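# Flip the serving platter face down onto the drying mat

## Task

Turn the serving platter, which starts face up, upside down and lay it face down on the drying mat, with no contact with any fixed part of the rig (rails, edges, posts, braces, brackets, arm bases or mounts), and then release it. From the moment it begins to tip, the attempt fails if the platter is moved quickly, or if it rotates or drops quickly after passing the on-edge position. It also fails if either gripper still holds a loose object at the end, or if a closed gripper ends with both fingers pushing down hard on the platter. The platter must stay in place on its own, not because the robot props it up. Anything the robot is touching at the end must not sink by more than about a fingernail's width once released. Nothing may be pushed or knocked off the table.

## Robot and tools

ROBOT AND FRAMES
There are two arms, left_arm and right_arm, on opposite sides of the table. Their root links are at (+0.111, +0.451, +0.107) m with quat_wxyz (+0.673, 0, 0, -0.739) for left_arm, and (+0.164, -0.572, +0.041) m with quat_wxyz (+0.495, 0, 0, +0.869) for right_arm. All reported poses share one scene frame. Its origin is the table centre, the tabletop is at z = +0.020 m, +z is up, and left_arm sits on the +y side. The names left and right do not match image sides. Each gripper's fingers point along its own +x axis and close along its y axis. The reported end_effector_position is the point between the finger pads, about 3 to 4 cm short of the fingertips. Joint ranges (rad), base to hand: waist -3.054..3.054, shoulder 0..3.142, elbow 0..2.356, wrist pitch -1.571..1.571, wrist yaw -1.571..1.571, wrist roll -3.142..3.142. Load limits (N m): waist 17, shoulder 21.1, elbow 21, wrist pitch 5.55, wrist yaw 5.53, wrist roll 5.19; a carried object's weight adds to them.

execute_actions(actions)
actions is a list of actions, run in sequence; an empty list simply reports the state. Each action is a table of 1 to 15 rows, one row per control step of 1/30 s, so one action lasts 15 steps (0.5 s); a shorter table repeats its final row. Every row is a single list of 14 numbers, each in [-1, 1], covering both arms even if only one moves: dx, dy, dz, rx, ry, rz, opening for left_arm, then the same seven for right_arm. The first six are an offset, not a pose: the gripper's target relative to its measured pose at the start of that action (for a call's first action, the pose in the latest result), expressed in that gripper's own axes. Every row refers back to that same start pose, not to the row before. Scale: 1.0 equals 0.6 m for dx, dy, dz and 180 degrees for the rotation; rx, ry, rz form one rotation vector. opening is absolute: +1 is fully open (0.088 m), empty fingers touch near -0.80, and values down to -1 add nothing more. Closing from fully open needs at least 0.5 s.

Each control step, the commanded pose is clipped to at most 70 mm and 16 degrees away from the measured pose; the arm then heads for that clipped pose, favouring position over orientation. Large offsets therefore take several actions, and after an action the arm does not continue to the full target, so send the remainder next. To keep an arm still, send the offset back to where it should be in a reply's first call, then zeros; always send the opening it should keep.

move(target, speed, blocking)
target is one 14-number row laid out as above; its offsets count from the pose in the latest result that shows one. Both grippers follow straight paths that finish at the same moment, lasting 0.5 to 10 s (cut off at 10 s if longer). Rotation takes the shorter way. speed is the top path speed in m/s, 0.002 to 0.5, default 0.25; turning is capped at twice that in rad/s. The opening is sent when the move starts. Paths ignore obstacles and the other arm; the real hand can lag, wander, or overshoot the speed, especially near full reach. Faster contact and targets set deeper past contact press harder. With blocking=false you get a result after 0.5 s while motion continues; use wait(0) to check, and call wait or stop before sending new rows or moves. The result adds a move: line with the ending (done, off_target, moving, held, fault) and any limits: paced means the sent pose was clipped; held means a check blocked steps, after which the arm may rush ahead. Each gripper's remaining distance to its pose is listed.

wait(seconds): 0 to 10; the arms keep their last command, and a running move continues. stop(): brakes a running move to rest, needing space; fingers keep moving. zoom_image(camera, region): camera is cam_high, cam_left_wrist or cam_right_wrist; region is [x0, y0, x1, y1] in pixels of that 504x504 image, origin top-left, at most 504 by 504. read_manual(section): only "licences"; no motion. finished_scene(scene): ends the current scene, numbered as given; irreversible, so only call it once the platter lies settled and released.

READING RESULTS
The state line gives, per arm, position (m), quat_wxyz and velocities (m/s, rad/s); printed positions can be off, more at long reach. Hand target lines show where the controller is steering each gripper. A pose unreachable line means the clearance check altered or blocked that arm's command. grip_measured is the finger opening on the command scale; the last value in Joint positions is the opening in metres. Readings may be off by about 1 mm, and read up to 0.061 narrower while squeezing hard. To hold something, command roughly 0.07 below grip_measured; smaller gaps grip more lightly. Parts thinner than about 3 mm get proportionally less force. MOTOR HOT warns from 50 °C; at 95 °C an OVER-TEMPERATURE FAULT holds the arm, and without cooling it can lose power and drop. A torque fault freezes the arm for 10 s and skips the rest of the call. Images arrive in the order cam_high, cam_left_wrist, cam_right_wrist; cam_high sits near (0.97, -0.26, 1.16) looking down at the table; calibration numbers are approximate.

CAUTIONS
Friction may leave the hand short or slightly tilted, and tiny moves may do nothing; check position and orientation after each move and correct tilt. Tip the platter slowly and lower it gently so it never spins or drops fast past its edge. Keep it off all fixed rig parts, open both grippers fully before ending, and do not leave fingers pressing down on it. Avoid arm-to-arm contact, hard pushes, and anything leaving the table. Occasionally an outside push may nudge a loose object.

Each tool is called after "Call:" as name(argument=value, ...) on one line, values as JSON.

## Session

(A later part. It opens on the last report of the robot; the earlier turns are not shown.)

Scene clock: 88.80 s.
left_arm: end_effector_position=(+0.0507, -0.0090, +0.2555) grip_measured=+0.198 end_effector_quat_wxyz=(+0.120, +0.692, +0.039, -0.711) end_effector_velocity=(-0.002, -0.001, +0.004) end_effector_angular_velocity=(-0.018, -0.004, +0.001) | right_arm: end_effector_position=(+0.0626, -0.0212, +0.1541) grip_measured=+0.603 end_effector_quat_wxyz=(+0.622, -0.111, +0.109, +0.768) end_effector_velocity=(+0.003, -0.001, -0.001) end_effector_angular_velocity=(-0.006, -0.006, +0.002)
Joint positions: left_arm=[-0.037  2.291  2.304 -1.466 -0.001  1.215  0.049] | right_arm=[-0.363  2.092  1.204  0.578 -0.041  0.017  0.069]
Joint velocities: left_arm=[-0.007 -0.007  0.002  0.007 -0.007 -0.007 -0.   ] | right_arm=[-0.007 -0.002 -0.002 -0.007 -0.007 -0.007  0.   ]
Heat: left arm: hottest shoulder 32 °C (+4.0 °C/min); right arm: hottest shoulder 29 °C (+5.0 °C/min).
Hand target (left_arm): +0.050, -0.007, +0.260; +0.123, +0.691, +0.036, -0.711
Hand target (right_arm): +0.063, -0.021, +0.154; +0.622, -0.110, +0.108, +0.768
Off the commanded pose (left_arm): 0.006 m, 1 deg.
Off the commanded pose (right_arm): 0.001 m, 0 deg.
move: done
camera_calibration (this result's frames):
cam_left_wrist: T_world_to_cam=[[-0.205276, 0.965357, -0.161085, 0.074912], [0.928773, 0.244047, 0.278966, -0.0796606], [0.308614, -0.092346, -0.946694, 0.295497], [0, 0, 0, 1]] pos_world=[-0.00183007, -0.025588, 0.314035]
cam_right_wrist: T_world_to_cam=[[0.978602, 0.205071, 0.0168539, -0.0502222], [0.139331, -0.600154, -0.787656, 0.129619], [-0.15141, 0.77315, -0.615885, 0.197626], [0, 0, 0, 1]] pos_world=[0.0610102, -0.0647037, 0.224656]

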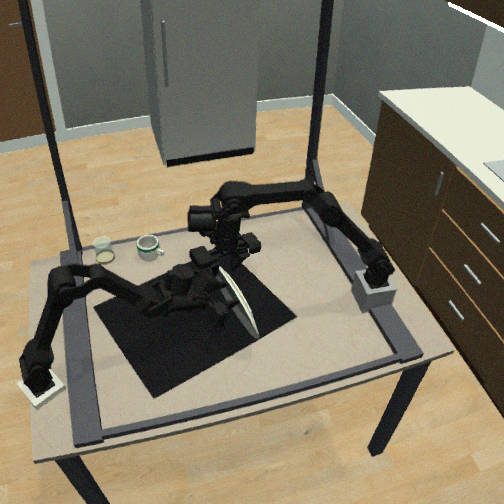

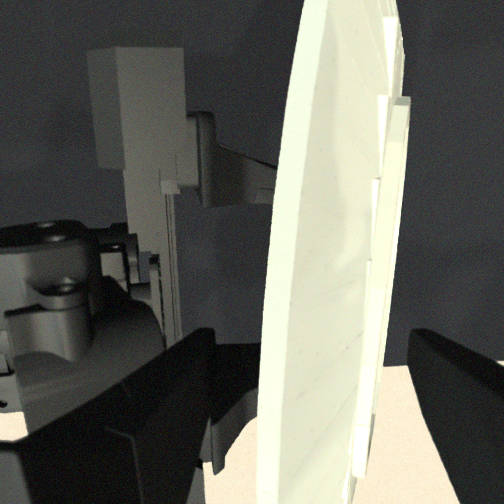

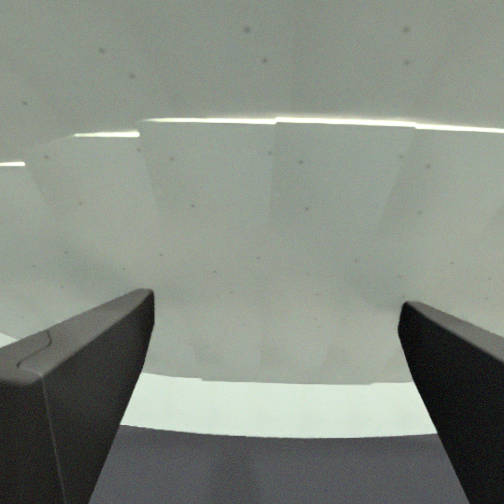

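Platter is unchanged, held by the right arm. Lift the left away.

Call:
move(target=[-0.13,-0.01,0,0,0,0.06,0.4, 0,0,0,0,0,0,0.6], speed=0.03)

Call:
move(target=[-0.05,-0.25,0,0,0,0.1,0.4, -0.061,0,0.031,0,0,0,0.6], speed=0.015)

Scene clock: 92.43 s.
left_arm: end_effector_position=(+0.0512, +0.0045, +0.3244) grip_measured=+0.398 end_effector_quat_wxyz=(+0.180, +0.694, -0.021, -0.697) end_effector_velocity=(+0.002, -0.001, +0.001) end_effector_angular_velocity=(-0.009, +0.000, +0.026) | right_arm: end_effector_position=(+0.0626, -0.0213, +0.1540) grip_measured=+0.603 end_effector_quat_wxyz=(+0.622, -0.111, +0.109, +0.768) end_effector_velocity=(+0.000, -0.001, -0.004) end_effector_angular_velocity=(-0.014, +0.007, +0.002)
Joint positions: left_arm=[-0.064  2.126  2.288 -1.458 -0.072  1.197  0.058] | right_arm=[-0.363  2.092  1.204  0.577 -0.041  0.017  0.069]
Joint velocities: left_arm=[ 0.002 -0.002 -0.002  0.007 -0.007 -0.022 -0.   ] | right_arm=[-0.002  0.002 -0.002 -0.007 -0.007  0.007 -0.   ]
Heat: left arm: hottest shoulder 33 °C (+6.1 °C/min); right arm: hottest shoulder 30 °C (+6.1 °C/min).
Hand target (left_arm): +0.050, +0.006, +0.332; +0.186, +0.692, -0.026, -0.697
Hand target (right_arm): +0.063, -0.021, +0.154; +0.622, -0.111, +0.109, +0.768
Off the commanded pose (left_arm): 0.008 m, 1 deg.
Off the commanded pose (right_arm): 0.000 m, 0 deg.
move: done
camera_calibration (this result's frames):
cam_left_wrist: T_world_to_cam=[[-0.200118, 0.923503, -0.327253, 0.12692], [0.915441, 0.295274, 0.273461, -0.100454], [0.349172, -0.244856, -0.904502, 0.346688], [0, 0, 0, 1]] pos_world=[-0.00369553, -0.00266118, 0.382586]
cam_right_wrist: T_world_to_cam=[[0.9786, 0.205084, 0.0168269, -0.0502131], [0.139433, -0.600746, -0.787186, 0.129372], [-0.15133, 0.772687, -0.616486, 0.197646], [0, 0, 0, 1]] pos_world=[0.0610097, -0.0647009, 0.224531]

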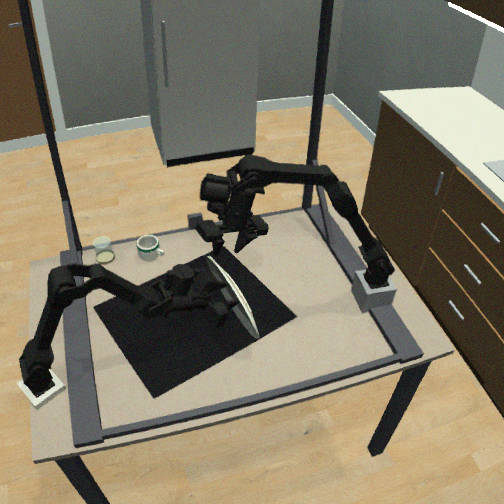

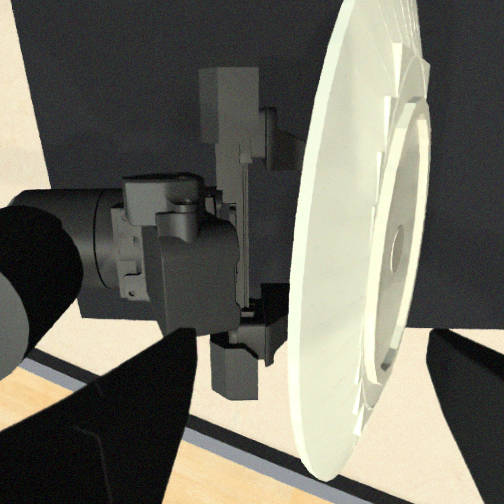

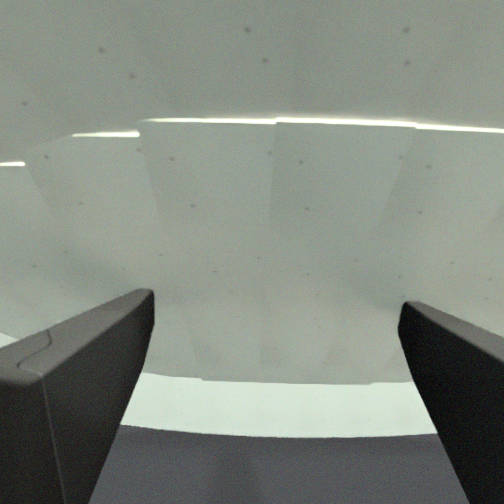

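Scene clock: 102.63 s.
left_arm: end_effector_position=(+0.0190, +0.1435, +0.3115) grip_measured=+0.398 end_effector_quat_wxyz=(+0.280, +0.684, -0.125, -0.661) end_effector_velocity=(+0.003, +0.001, -0.000) end_effector_angular_velocity=(-0.012, -0.005, +0.026) | right_arm: end_effector_position=(+0.0686, -0.0487, +0.1640) grip_measured=+0.603 end_effector_quat_wxyz=(+0.620, -0.126, +0.122, +0.764) end_effector_velocity=(+0.003, -0.002, -0.001) end_effector_angular_velocity=(-0.006, -0.005, +0.002)
Joint positions: left_arm=[-0.345  1.368  1.237 -0.945 -0.32   0.984  0.058] | right_arm=[-0.365  1.973  1.104  0.517 -0.041  0.017  0.069]
Joint velocities: left_arm=[-0.002 -0.007 -0.012  0.007 -0.022 -0.022 -0.   ] | right_arm=[-0.007 -0.007 -0.007 -0.007 -0.007 -0.007 -0.   ]
Heat: left arm: hottest shoulder 32 °C (+3.0 °C/min); right arm: hottest shoulder 34 °C (+10.1 °C/min).
Hand target (left_arm): +0.019, +0.146, +0.311; +0.282, +0.684, -0.125, -0.661
Hand target (right_arm): +0.069, -0.048, +0.181; +0.622, -0.111, +0.109, +0.768
Off the commanded pose (left_arm): 0.010 m, 1 deg.
Off the commanded pose (right_arm): 0.019 m, 2 deg.
move: off_target (left_arm, right_arm; path cut at 10 s)
camera_calibration (this result's frames):
cam_left_wrist: T_world_to_cam=[[-0.175381, 0.787471, -0.590873, 0.0890432], [0.895158, 0.377374, 0.237238, -0.108593], [0.409798, -0.487318, -0.771095, 0.372403], [0, 0, 0, 1]] pos_world=[-0.0397851, 0.15234, 0.365533]
cam_right_wrist: T_world_to_cam=[[0.978887, 0.20383, 0.0152641, -0.0503728], [0.1434, -0.631616, -0.761904, 0.114016], [-0.145658, 0.748007, -0.64751, 0.229388], [0, 0, 0, 1]] pos_world=[0.0663715, -0.0893014, 0.236169]

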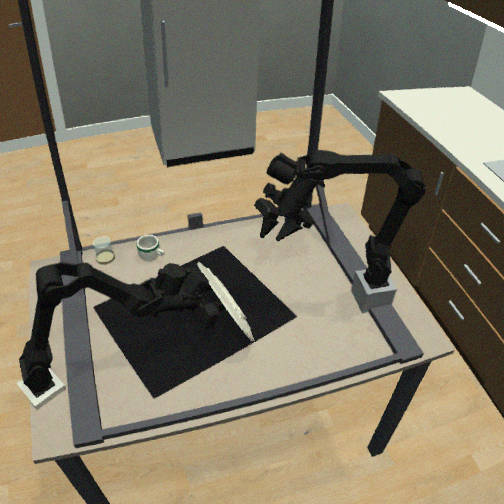

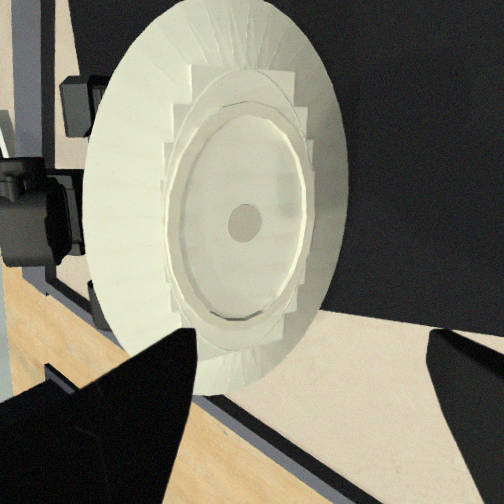

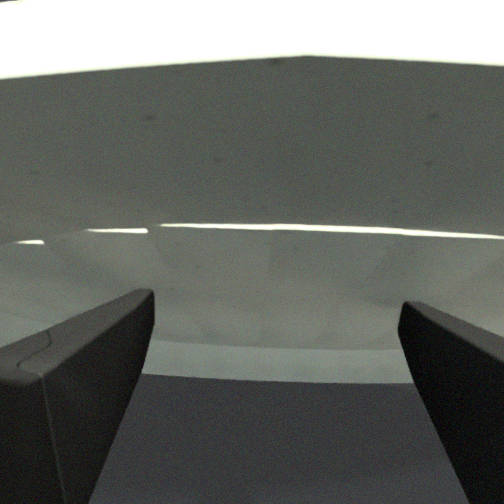

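Call:
move(target=[0,0,0,0,0,0,0.4, -0.04,0,0.025,0,-0.06,0,0.6], speed=0.012)

Scene clock: 111.00 s.
left_arm: end_effector_position=(+0.0191, +0.1437, +0.3112) grip_measured=+0.398 end_effector_quat_wxyz=(+0.280, +0.685, -0.125, -0.661) end_effector_velocity=(+0.001, +0.005, -0.002) end_effector_angular_velocity=(+0.016, -0.011, +0.002) | right_arm: end_effector_position=(+0.0715, -0.0661, +0.1666) grip_measured=+0.603 end_effector_quat_wxyz=(+0.626, -0.072, +0.078, +0.772) end_effector_velocity=(+0.001, -0.001, -0.001) end_effector_angular_velocity=(-0.000, -0.032, +0.022)
Joint positions: left_arm=[-0.345  1.368  1.235 -0.945 -0.321  0.984  0.058] | right_arm=[-0.365  1.961  0.949  0.802 -0.041  0.022  0.069]
Joint velocities: left_arm=[-0.007 -0.002 -0.002 -0.022 -0.007 -0.007 -0.   ] | right_arm=[-0.007 -0.002 -0.002 -0.007 -0.022 -0.037 -0.   ]
Heat: left arm: hottest shoulder 31 °C (+3.0 °C/min); right arm: hottest shoulder 36 °C (+11.0 °C/min).
Hand target (left_arm): +0.019, +0.144, +0.311; +0.280, +0.684, -0.125, -0.661
Hand target (right_arm): +0.073, -0.066, +0.186; +0.629, -0.053, +0.063, +0.773
Off the commanded pose (left_arm): 0.000 m, 0 deg.
Off the commanded pose (right_arm): 0.020 m, 3 deg.
move: off_target (right_arm)
camera_calibration (this result's frames):
cam_left_wrist: T_world_to_cam=[[-0.175561, 0.78756, -0.590701, 0.0886838], [0.894801, 0.377847, 0.237828, -0.108927], [0.410499, -0.486807, -0.771045, 0.372168], [0, 0, 0, 1]] pos_world=[-0.0397369, 0.152488, 0.36525]
cam_right_wrist: T_world_to_cam=[[0.979599, 0.200373, 0.0153609, -0.0500649], [0.119867, -0.521239, -0.844951, 0.127417], [-0.161299, 0.829554, -0.534624, 0.23228], [0, 0, 0, 1]] pos_world=[0.0712369, -0.116242, 0.232612]

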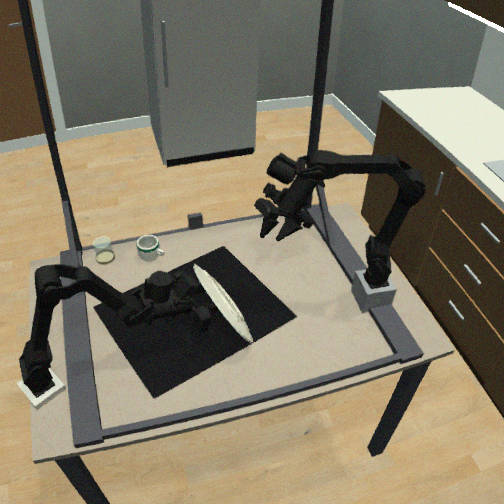

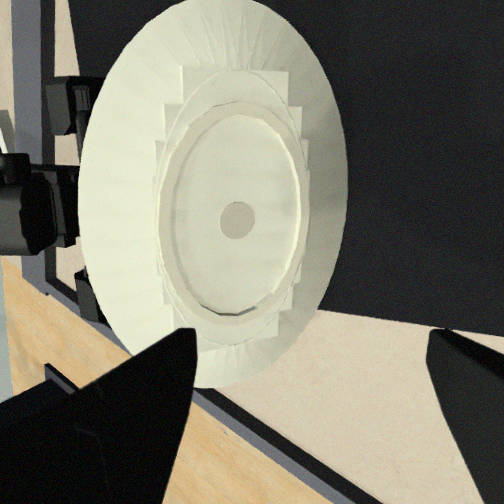

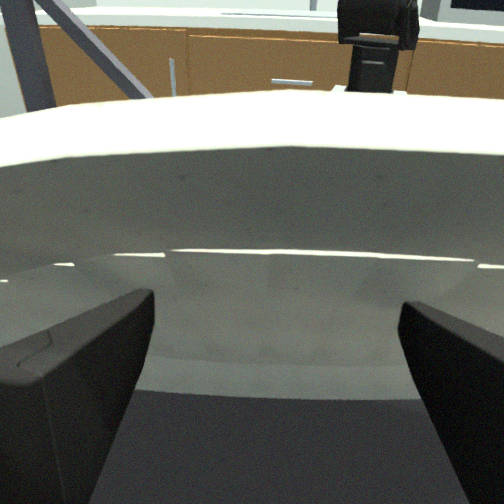

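Call:
move(target=[0,0,0,0,0,0,0.4, -0.04,0,-0.06,0,0,0,0.6], speed=0.015)

Scene clock: 114.33 s.
left_arm: end_effector_position=(+0.0191, +0.1437, +0.3112) grip_measured=+0.398 end_effector_quat_wxyz=(+0.280, +0.685, -0.125, -0.661) end_effector_velocity=(+0.002, +0.004, -0.002) end_effector_angular_velocity=(+0.016, -0.011, +0.007) | right_arm: end_effector_position=(+0.0769, -0.0974, +0.1360) grip_measured=+0.603 end_effector_quat_wxyz=(+0.626, -0.075, +0.080, +0.772) end_effector_velocity=(-0.002, -0.000, +0.003) end_effector_angular_velocity=(+0.018, +0.001, +0.021)
Joint positions: left_arm=[-0.345  1.368  1.235 -0.945 -0.321  0.984  0.058] | right_arm=[-0.365  1.968  0.782  0.969 -0.041  0.022  0.069]
Joint velocities: left_arm=[-0.002 -0.002 -0.002 -0.022 -0.007 -0.007 -0.   ] | right_arm=[-0.002  0.002 -0.002  0.022 -0.022 -0.007 -0.   ]
Heat: left arm: hottest shoulder 31 °C (+4.0 °C/min); right arm: hottest shoulder 36 °C (+11.1 °C/min).
Hand target (left_arm): +0.019, +0.144, +0.311; +0.280, +0.685, -0.125, -0.661
Hand target (right_arm): +0.077, -0.097, +0.136; +0.626, -0.072, +0.078, +0.772
Off the commanded pose (left_arm): 0.000 m, 0 deg.
Off the commanded pose (right_arm): 0.001 m, 0 deg.
move: done
camera_calibration (this result's frames):
cam_left_wrist: T_world_to_cam=[[-0.175561, 0.78756, -0.590701, 0.0886838], [0.894801, 0.377847, 0.237828, -0.108927], [0.410499, -0.486807, -0.771045, 0.372168], [0, 0, 0, 1]] pos_world=[-0.0397369, 0.152488, 0.36525]
cam_right_wrist: T_world_to_cam=[[0.979583, 0.200471, 0.0151473, -0.0485106], [0.120786, -0.52663, -0.84147, 0.0835163], [-0.160713, 0.826119, -0.540092, 0.243089], [0, 0, 0, 1]] pos_world=[0.0765001, -0.147113, 0.202301]

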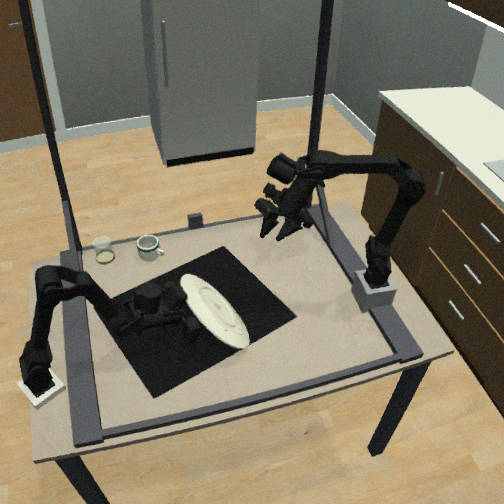

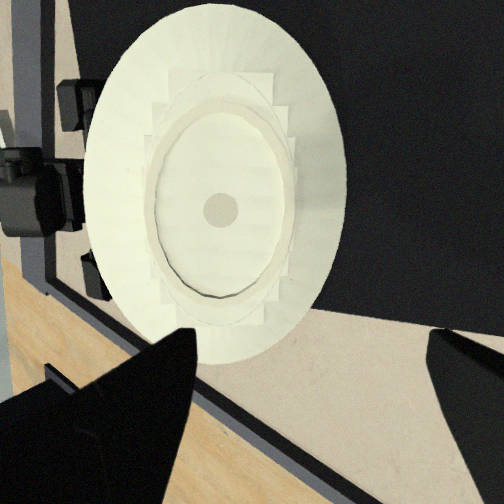

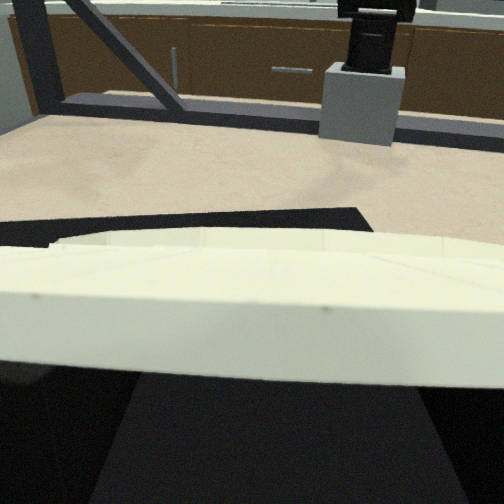

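Call:
move(target=[0,0,0,0,0,0,0.4, -0.01,0,-0.07,0,0,0,0.6], speed=0.015)

Call:
move(target=[0,0,0,0,0,0,0.4, -0.005,0,-0.075,0,0.03,0,0.6], speed=0.015)

Scene clock: 117.53 s.
left_arm: end_effector_position=(+0.0191, +0.1437, +0.3112) grip_measured=+0.398 end_effector_quat_wxyz=(+0.280, +0.685, -0.125, -0.661) end_effector_velocity=(+0.001, +0.002, -0.001) end_effector_angular_velocity=(+0.007, +0.015, +0.017) | right_arm: end_effector_position=(+0.0839, -0.1128, +0.0985) grip_measured=+0.603 end_effector_quat_wxyz=(+0.633, -0.074, +0.079, +0.767) end_effector_velocity=(+0.000, -0.001, -0.003) end_effector_angular_velocity=(-0.011, -0.007, +0.006)
Joint positions: left_arm=[-0.345  1.368  1.235 -0.945 -0.321  0.984  0.058] | right_arm=[-0.371  2.079  0.697  1.166 -0.029  0.022  0.069]
Joint velocities: left_arm=[ 0.002 -0.002 -0.002 -0.007  0.007 -0.022 -0.   ] | right_arm=[-0.002  0.002 -0.002 -0.007 -0.007 -0.007 -0.   ]
Heat: left arm: hottest shoulder 30 °C (+3.0 °C/min); right arm: hottest shoulder 36 °C (+11.1 °C/min).
Hand target (left_arm): +0.019, +0.144, +0.311; +0.280, +0.685, -0.125, -0.661
Hand target (right_arm): +0.079, -0.112, +0.096; +0.626, -0.075, +0.080, +0.772
Off the commanded pose (left_arm): 0.000 m, 0 deg.
Off the commanded pose (right_arm): 0.006 m, 1 deg.
move: done
camera_calibration (this result's frames):
cam_left_wrist: T_world_to_cam=[[-0.175561, 0.78756, -0.590701, 0.0886838], [0.894801, 0.377847, 0.237828, -0.108927], [0.410499, -0.486807, -0.771045, 0.372168], [0, 0, 0, 1]] pos_world=[-0.0397369, 0.152488, 0.36525]
cam_right_wrist: T_world_to_cam=[[0.982857, 0.183507, 0.0178051, -0.0541779], [0.113712, -0.527338, -0.842012, 0.0436408], [-0.145126, 0.829602, -0.539165, 0.23566], [0, 0, 0, 1]] pos_world=[0.082487, -0.162548, 0.16477]

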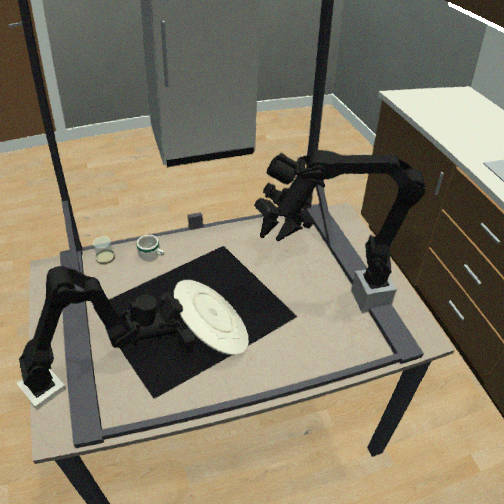

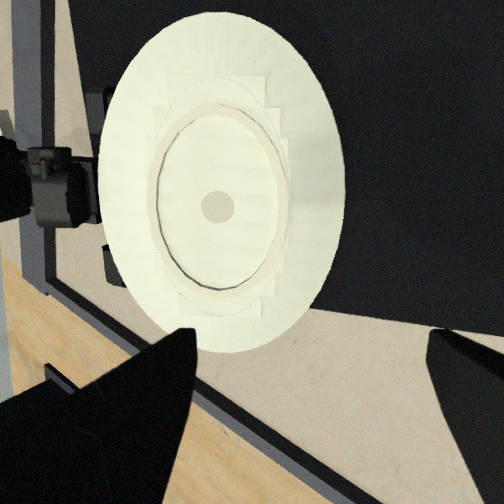

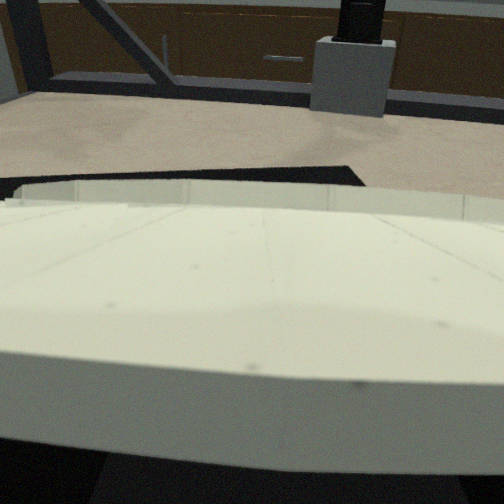

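Scene clock: 120.90 s.
left_arm: end_effector_position=(+0.0191, +0.1437, +0.3112) grip_measured=+0.398 end_effector_quat_wxyz=(+0.280, +0.685, -0.125, -0.661) end_effector_velocity=(+0.001, +0.001, +0.003) end_effector_angular_velocity=(-0.006, -0.001, +0.007) | right_arm: end_effector_position=(+0.0791, -0.1312, +0.0508) grip_measured=+0.603 end_effector_quat_wxyz=(+0.618, -0.118, +0.116, +0.769) end_effector_velocity=(-0.002, -0.003, -0.002) end_effector_angular_velocity=(-0.015, +0.012, +0.016)
Joint positions: left_arm=[-0.345  1.368  1.235 -0.945 -0.321  0.984  0.058] | right_arm=[-0.359  2.168  0.656  1.181 -0.044  0.019  0.069]
Joint velocities: left_arm=[-0.002 -0.007  0.002 -0.007 -0.007 -0.007 -0.   ] | right_arm=[-0.002 -0.002 -0.007 -0.007 -0.022  0.007 -0.   ]
Heat: left arm: hottest shoulder 30 °C (+3.0 °C/min); right arm: hottest shoulder 35 °C (+10.0 °C/min).
Hand target (left_arm): +0.019, +0.144, +0.311; +0.280, +0.685, -0.125, -0.661
Hand target (right_arm): +0.085, -0.125, +0.055; +0.628, -0.111, +0.109, +0.762
Off the commanded pose (left_arm): 0.000 m, 0 deg.
Off the commanded pose (right_arm): 0.009 m, 2 deg.
move: off_target (right_arm)
camera_calibration (this result's frames):
cam_left_wrist: T_world_to_cam=[[-0.175561, 0.78756, -0.590701, 0.0886838], [0.894801, 0.377847, 0.237828, -0.108927], [0.410499, -0.486807, -0.771045, 0.372168], [0, 0, 0, 1]] pos_world=[-0.0397369, 0.152488, 0.36525]
cam_right_wrist: T_world_to_cam=[[0.977201, 0.211863, 0.0138393, -0.0409353], [0.144282, -0.614843, -0.775339, -0.0230187], [-0.155757, 0.75966, -0.631393, 0.220859], [0, 0, 0, 1]] pos_world=[0.0777235, -0.173258, 0.122168]

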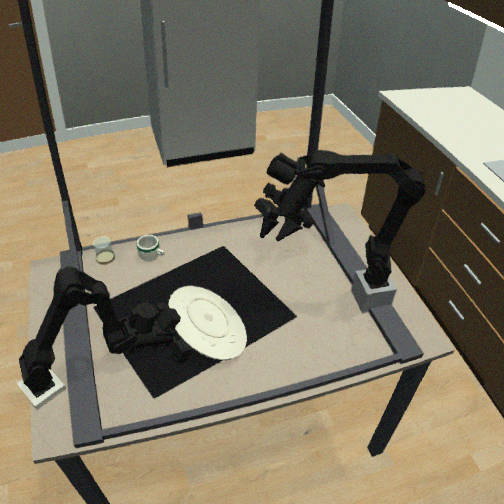

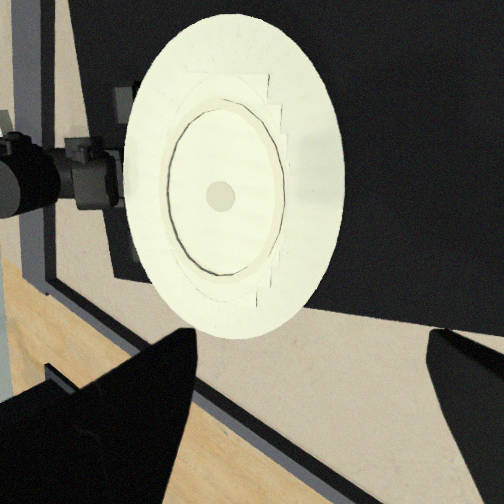

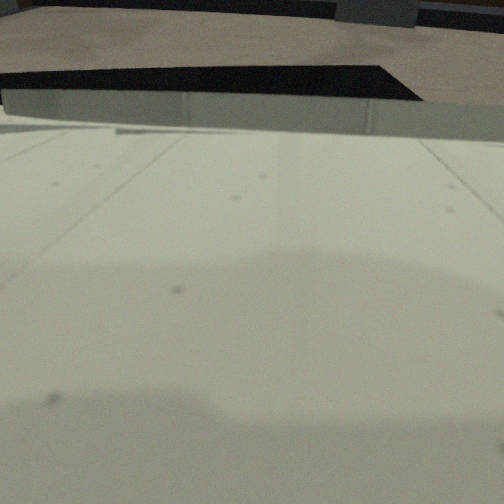

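Call:
move(target=[0,0,0,0,0,0,0.4, -0.06,0,-0.02,0,0,0,0.6], speed=0.015)

Call:
move(target=[0,0,0,0,0,0,0.4, -0.05,0,-0.012,0,0,0,0.6], speed=0.012)

Scene clock: 124.00 s.
left_arm: end_effector_position=(+0.0191, +0.1437, +0.3112) grip_measured=+0.398 end_effector_quat_wxyz=(+0.280, +0.685, -0.125, -0.661) end_effector_velocity=(+0.001, +0.002, -0.001) end_effector_angular_velocity=(+0.003, -0.005, +0.007) | right_arm: end_effector_position=(+0.0864, -0.1670, +0.0471) grip_measured=+0.603 end_effector_quat_wxyz=(+0.617, -0.121, +0.118, +0.769) end_effector_velocity=(+0.001, -0.004, -0.003) end_effector_angular_velocity=(-0.006, -0.006, +0.007)
Joint positions: left_arm=[-0.345  1.368  1.235 -0.945 -0.321  0.984  0.058] | right_arm=[-0.363  2.133  0.506  1.288 -0.049  0.017  0.069]
Joint velocities: left_arm=[-0.002 -0.002 -0.002 -0.007 -0.007 -0.007 -0.   ] | right_arm=[-0.002  0.002 -0.012  0.007 -0.007 -0.007 -0.   ]
Heat: left arm: hottest shoulder 30 °C (+3.0 °C/min); right arm: hottest shoulder 35 °C (+10.0 °C/min).
Hand target (left_arm): +0.019, +0.144, +0.311; +0.280, +0.685, -0.125, -0.661
Hand target (right_arm): +0.087, -0.168, +0.051; +0.618, -0.118, +0.116, +0.769
Off the commanded pose (left_arm): 0.000 m, 0 deg.
Off the commanded pose (right_arm): 0.004 m, 1 deg.
move: done
camera_calibration (this result's frames):
cam_left_wrist: T_world_to_cam=[[-0.175561, 0.78756, -0.590701, 0.0886838], [0.894801, 0.377847, 0.237828, -0.108927], [0.410499, -0.486807, -0.771045, 0.372168], [0, 0, 0, 1]] pos_world=[-0.0397369, 0.152488, 0.36525]
cam_right_wrist: T_world_to_cam=[[0.976792, 0.213772, 0.0134036, -0.0400012], [0.146513, -0.621196, -0.769837, -0.0504696], [-0.156243, 0.753934, -0.638099, 0.246225], [0, 0, 0, 1]] pos_world=[0.0849383, -0.208438, 0.118799]

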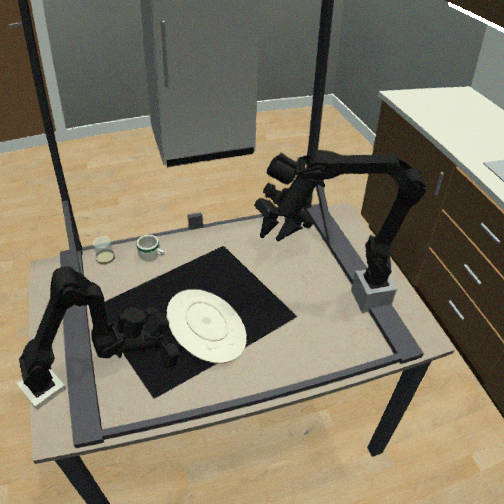

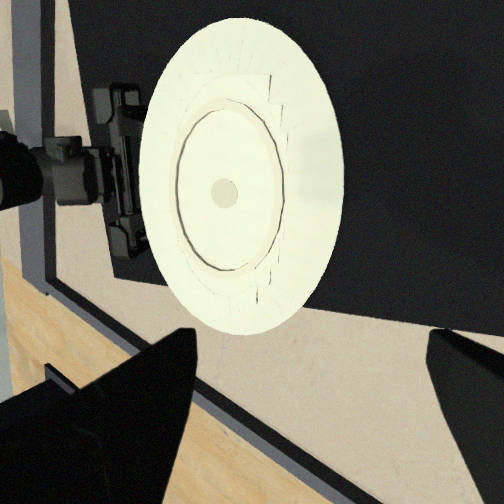

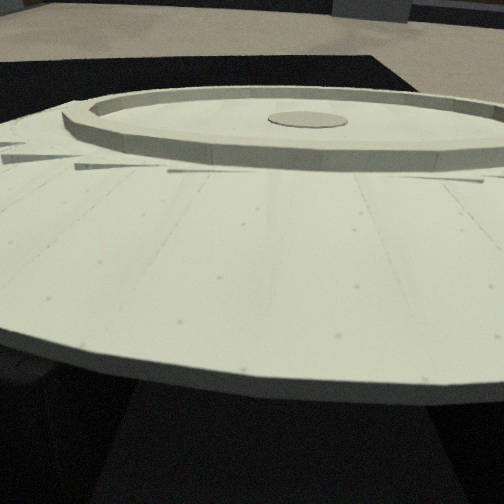

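Scene clock: 126.80 s.
left_arm: end_effector_position=(+0.0191, +0.1437, +0.3112) grip_measured=+0.398 end_effector_quat_wxyz=(+0.280, +0.685, -0.125, -0.661) end_effector_velocity=(+0.003, +0.000, +0.002) end_effector_angular_velocity=(-0.008, -0.007, +0.026) | right_arm: end_effector_position=(+0.0911, -0.1959, +0.0457) grip_measured=+0.603 end_effector_quat_wxyz=(+0.614, -0.126, +0.121, +0.769) end_effector_velocity=(+0.000, -0.003, -0.002) end_effector_angular_velocity=(-0.011, -0.006, +0.007)
Joint positions: left_arm=[-0.345  1.368  1.235 -0.945 -0.321  0.984  0.058] | right_arm=[-0.364  2.104  0.39   1.364 -0.055  0.012  0.069]
Joint velocities: left_arm=[-0.002 -0.002  0.002 -0.007 -0.022 -0.022 -0.   ] | right_arm=[-0.002 -0.002 -0.007 -0.007 -0.007 -0.007 -0.   ]
Heat: left arm: hottest shoulder 29 °C (+2.0 °C/min); right arm: hottest shoulder 35 °C (+10.0 °C/min).
Hand target (left_arm): +0.019, +0.144, +0.311; +0.280, +0.685, -0.125, -0.661
Hand target (right_arm): +0.093, -0.197, +0.050; +0.617, -0.121, +0.118, +0.769
Off the commanded pose (left_arm): 0.000 m, 0 deg.
Off the commanded pose (right_arm): 0.005 m, 1 deg.
move: done
camera_calibration (this result's frames):
cam_left_wrist: T_world_to_cam=[[-0.175561, 0.78756, -0.590701, 0.0886838], [0.894801, 0.377847, 0.237828, -0.108927], [0.410499, -0.486807, -0.771045, 0.372168], [0, 0, 0, 1]] pos_world=[-0.0397369, 0.152488, 0.36525]
cam_right_wrist: T_world_to_cam=[[0.975595, 0.219074, 0.0148778, -0.0373412], [0.152789, -0.62862, -0.762556, -0.0725485], [-0.157704, 0.746219, -0.646751, 0.266907], [0, 0, 0, 1]] pos_world=[0.0896068, -0.236596, 0.117856]

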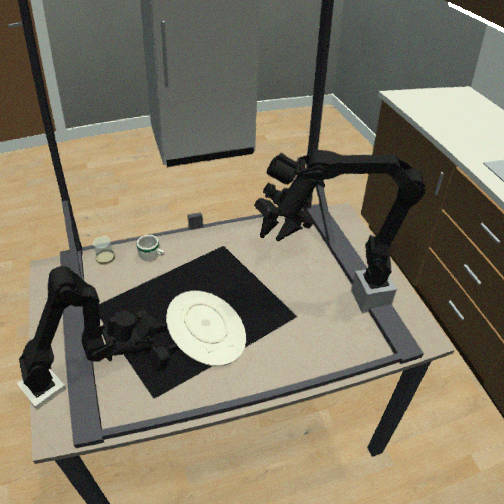

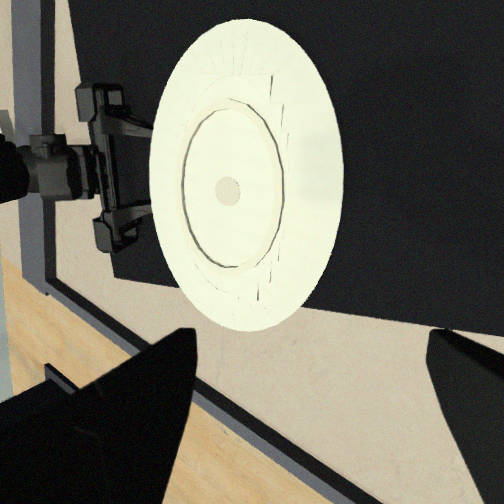

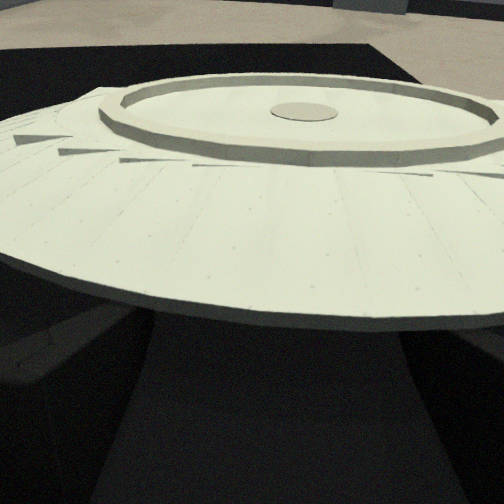

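Call:
move(target=[0,0,0,0,0,0,0.4, -0.04,0,-0.015,0,0,0,0.6], speed=0.008)

Call:
move(target=[0,0,0,0,0,0,0.4, -0.12,0,0.06,0,0,0,0.6], speed=0.06)

Scene clock: 130.47 s.
left_arm: end_effector_position=(+0.0191, +0.1437, +0.3112) grip_measured=+0.398 end_effector_quat_wxyz=(+0.280, +0.685, -0.125, -0.661) end_effector_velocity=(+0.001, +0.005, -0.004) end_effector_angular_velocity=(+0.021, -0.013, +0.002) | right_arm: end_effector_position=(+0.0957, -0.2195, +0.0446) grip_measured=+0.603 end_effector_quat_wxyz=(+0.613, -0.128, +0.120, +0.770) end_effector_velocity=(+0.000, -0.004, -0.003) end_effector_angular_velocity=(-0.013, -0.020, +0.012)
Joint positions: left_arm=[-0.345  1.368  1.235 -0.945 -0.321  0.984  0.058] | right_arm=[-0.368  2.102  0.294  1.457 -0.06   0.007  0.069]
Joint velocities: left_arm=[-0.007 -0.002 -0.007 -0.022 -0.007 -0.007 -0.   ] | right_arm=[-0.002 -0.002 -0.012 -0.007 -0.007 -0.022 -0.   ]
Heat: left arm: hottest shoulder 29 °C (+1.0 °C/min); right arm: hottest shoulder 34 °C (+9.1 °C/min).
Hand target (left_arm): +0.019, +0.144, +0.311; +0.280, +0.685, -0.125, -0.661
Hand target (right_arm): +0.097, -0.221, +0.045; +0.615, -0.126, +0.121, +0.769
Off the commanded pose (left_arm): 0.000 m, 0 deg.
Off the commanded pose (right_arm): 0.002 m, 0 deg.
move: done
camera_calibration (this result's frames):
cam_left_wrist: T_world_to_cam=[[-0.175561, 0.78756, -0.590701, 0.0886838], [0.894801, 0.377847, 0.237828, -0.108927], [0.410499, -0.486807, -0.771045, 0.372168], [0, 0, 0, 1]] pos_world=[-0.0397369, 0.152488, 0.36525]
cam_right_wrist: T_world_to_cam=[[0.974901, 0.221928, 0.0177907, -0.0360262], [0.1569, -0.62815, -0.762109, -0.0892517], [-0.157958, 0.745772, -0.647205, 0.284475], [0, 0, 0, 1]] pos_world=[0.0940607, -0.260222, 0.116735]

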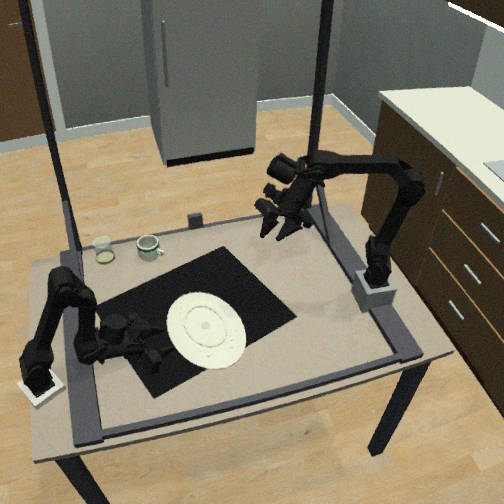

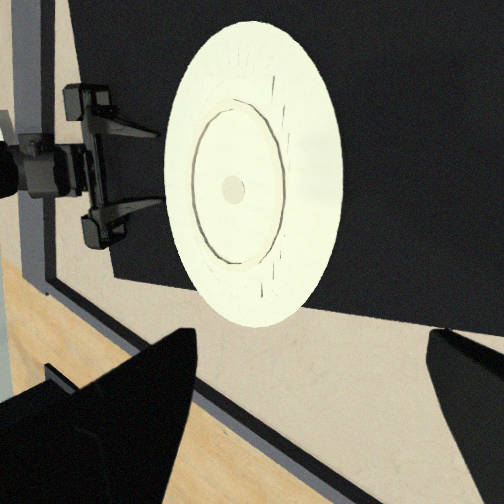

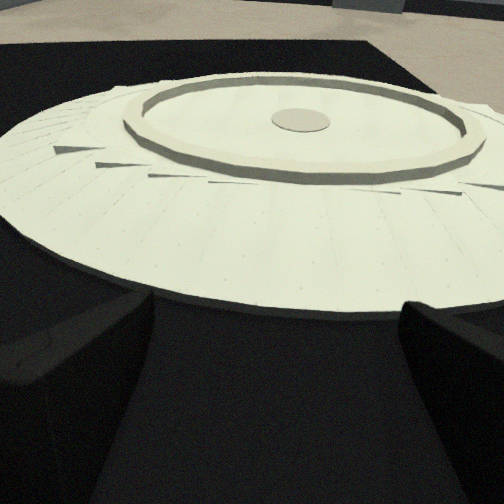

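Scene clock: 132.17 s.
left_arm: end_effector_position=(+0.0191, +0.1437, +0.3112) grip_measured=+0.398 end_effector_quat_wxyz=(+0.280, +0.685, -0.125, -0.661) end_effector_velocity=(+0.003, +0.001, +0.000) end_effector_angular_velocity=(-0.002, -0.017, +0.014) | right_arm: end_effector_position=(+0.1090, -0.2701, +0.1037) grip_measured=+0.603 end_effector_quat_wxyz=(+0.615, -0.125, +0.119, +0.770) end_effector_velocity=(-0.002, -0.004, +0.001) end_effector_angular_velocity=(-0.016, -0.002, +0.021)
Joint positions: left_arm=[-0.345  1.368  1.235 -0.945 -0.321  0.984  0.058] | right_arm=[-0.395  1.488  0.101  1.041 -0.085  0.001  0.069]
Joint velocities: left_arm=[-0.002 -0.002 -0.002 -0.007 -0.022 -0.007 -0.   ] | right_arm=[-0.002 -0.051 -0.002 -0.066 -0.022 -0.007 -0.   ]
Heat: left arm: hottest shoulder 29 °C (+1.0 °C/min); right arm: hottest shoulder 34 °C (+9.1 °C/min).
Hand target (left_arm): +0.019, +0.144, +0.311; +0.280, +0.685, -0.125, -0.661
Hand target (right_arm): +0.110, -0.273, +0.102; +0.613, -0.127, +0.120, +0.770
Off the commanded pose (left_arm): 0.000 m, 0 deg.
Off the commanded pose (right_arm): 0.003 m, 0 deg.
move: done
camera_calibration (this result's frames):
cam_left_wrist: T_world_to_cam=[[-0.175561, 0.78756, -0.590701, 0.0886838], [0.894801, 0.377847, 0.237828, -0.108927], [0.410499, -0.486807, -0.771045, 0.372168], [0, 0, 0, 1]] pos_world=[-0.0397369, 0.152488, 0.36525]
cam_right_wrist: T_world_to_cam=[[0.975431, 0.219701, 0.0163265, -0.039359], [0.153374, -0.624014, -0.766213, -0.0761754], [-0.15815, 0.749892, -0.642379, 0.363231], [0, 0, 0, 1]] pos_world=[0.10752, -0.311271, 0.175608]

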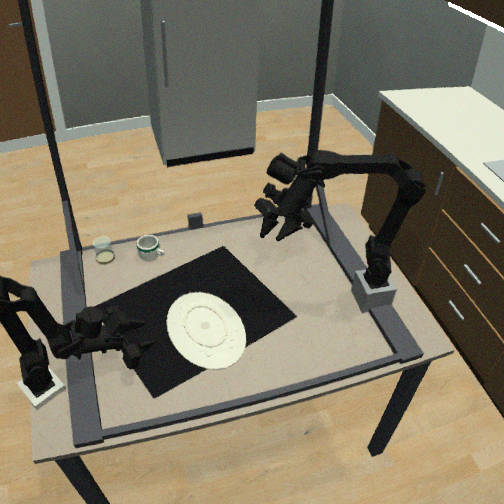

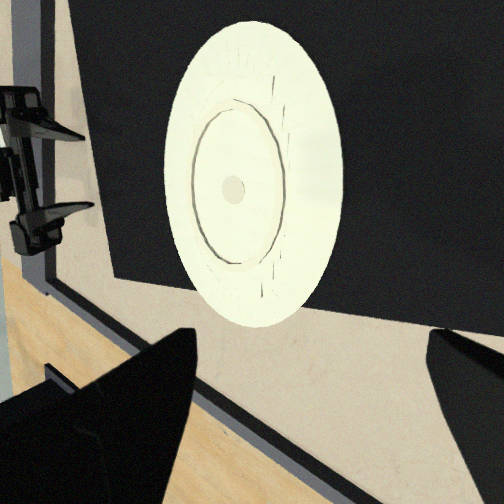

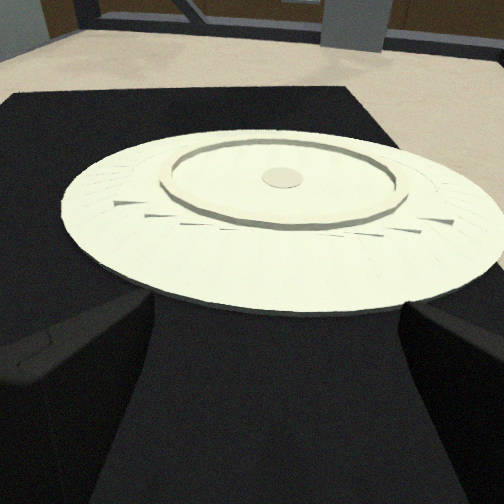

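Call:
move(target=[0.382,0.02,-0.305,0,0,0,-0.9, 0,0,0,0,0,0,0.6], speed=0.15)

Scene clock: 135.00 s.
left_arm: end_effector_position=(+0.2177, +0.0523, +0.1195) grip_measured=-0.810 end_effector_quat_wxyz=(+0.279, +0.683, -0.121, -0.665) end_effector_velocity=(-0.003, +0.003, -0.006) end_effector_angular_velocity=(+0.017, +0.020, -0.016) | right_arm: end_effector_position=(+0.1090, -0.2701, +0.1045) grip_measured=+0.603 end_effector_quat_wxyz=(+0.615, -0.124, +0.118, +0.770) end_effector_velocity=(-0.003, -0.000, +0.000) end_effector_angular_velocity=(-0.005, +0.014, +0.016)
Joint positions: left_arm=[ 0.379  1.878  0.954 -0.077  0.067  1.604  0.   ] | right_arm=[-0.395  1.484  0.101  1.039 -0.085  0.     0.069]
Joint velocities: left_arm=[ 0.002  0.012 -0.002 -0.007  0.022  0.007  0.   ] | right_arm=[-0.002 -0.002  0.002 -0.007 -0.022  0.007 -0.   ]
Heat: left arm: hottest shoulder 29 °C (+0.0 °C/min); right arm: hottest shoulder 33 °C (+7.0 °C/min).
Hand target (left_arm): +0.220, +0.048, +0.121; +0.281, +0.682, -0.124, -0.664
Hand target (right_arm): +0.109, -0.270, +0.104; +0.615, -0.125, +0.118, +0.770
Off the commanded pose (left_arm): 0.005 m, 1 deg.
Off the commanded pose (right_arm): 0.001 m, 0 deg.
move: done
camera_calibration (this result's frames):
cam_left_wrist: T_world_to_cam=[[-0.181635, 0.791906, -0.583003, 0.0824366], [0.896629, 0.376826, 0.232505, -0.206186], [0.403813, -0.480507, -0.778491, 0.100347], [0, 0, 0, 1]] pos_world=[0.159324, 0.0606314, 0.174119]
cam_right_wrist: T_world_to_cam=[[0.975402, 0.219787, 0.0168742, -0.0394054], [0.153479, -0.622193, -0.767672, -0.074902], [-0.158225, 0.751378, -0.640621, 0.363957], [0, 0, 0, 1]] pos_world=[0.107519, -0.311412, 0.176324]

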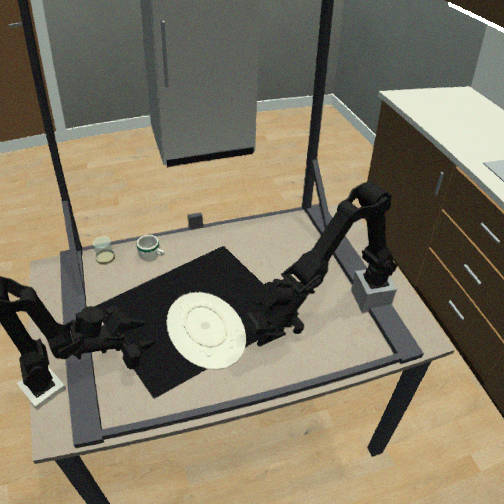

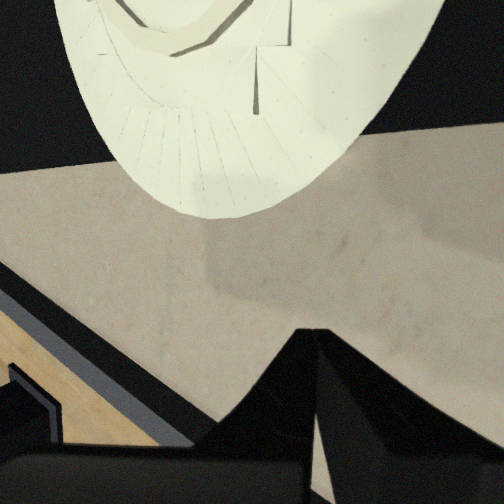

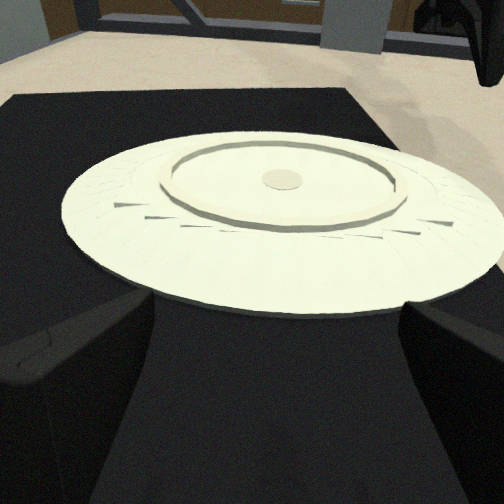

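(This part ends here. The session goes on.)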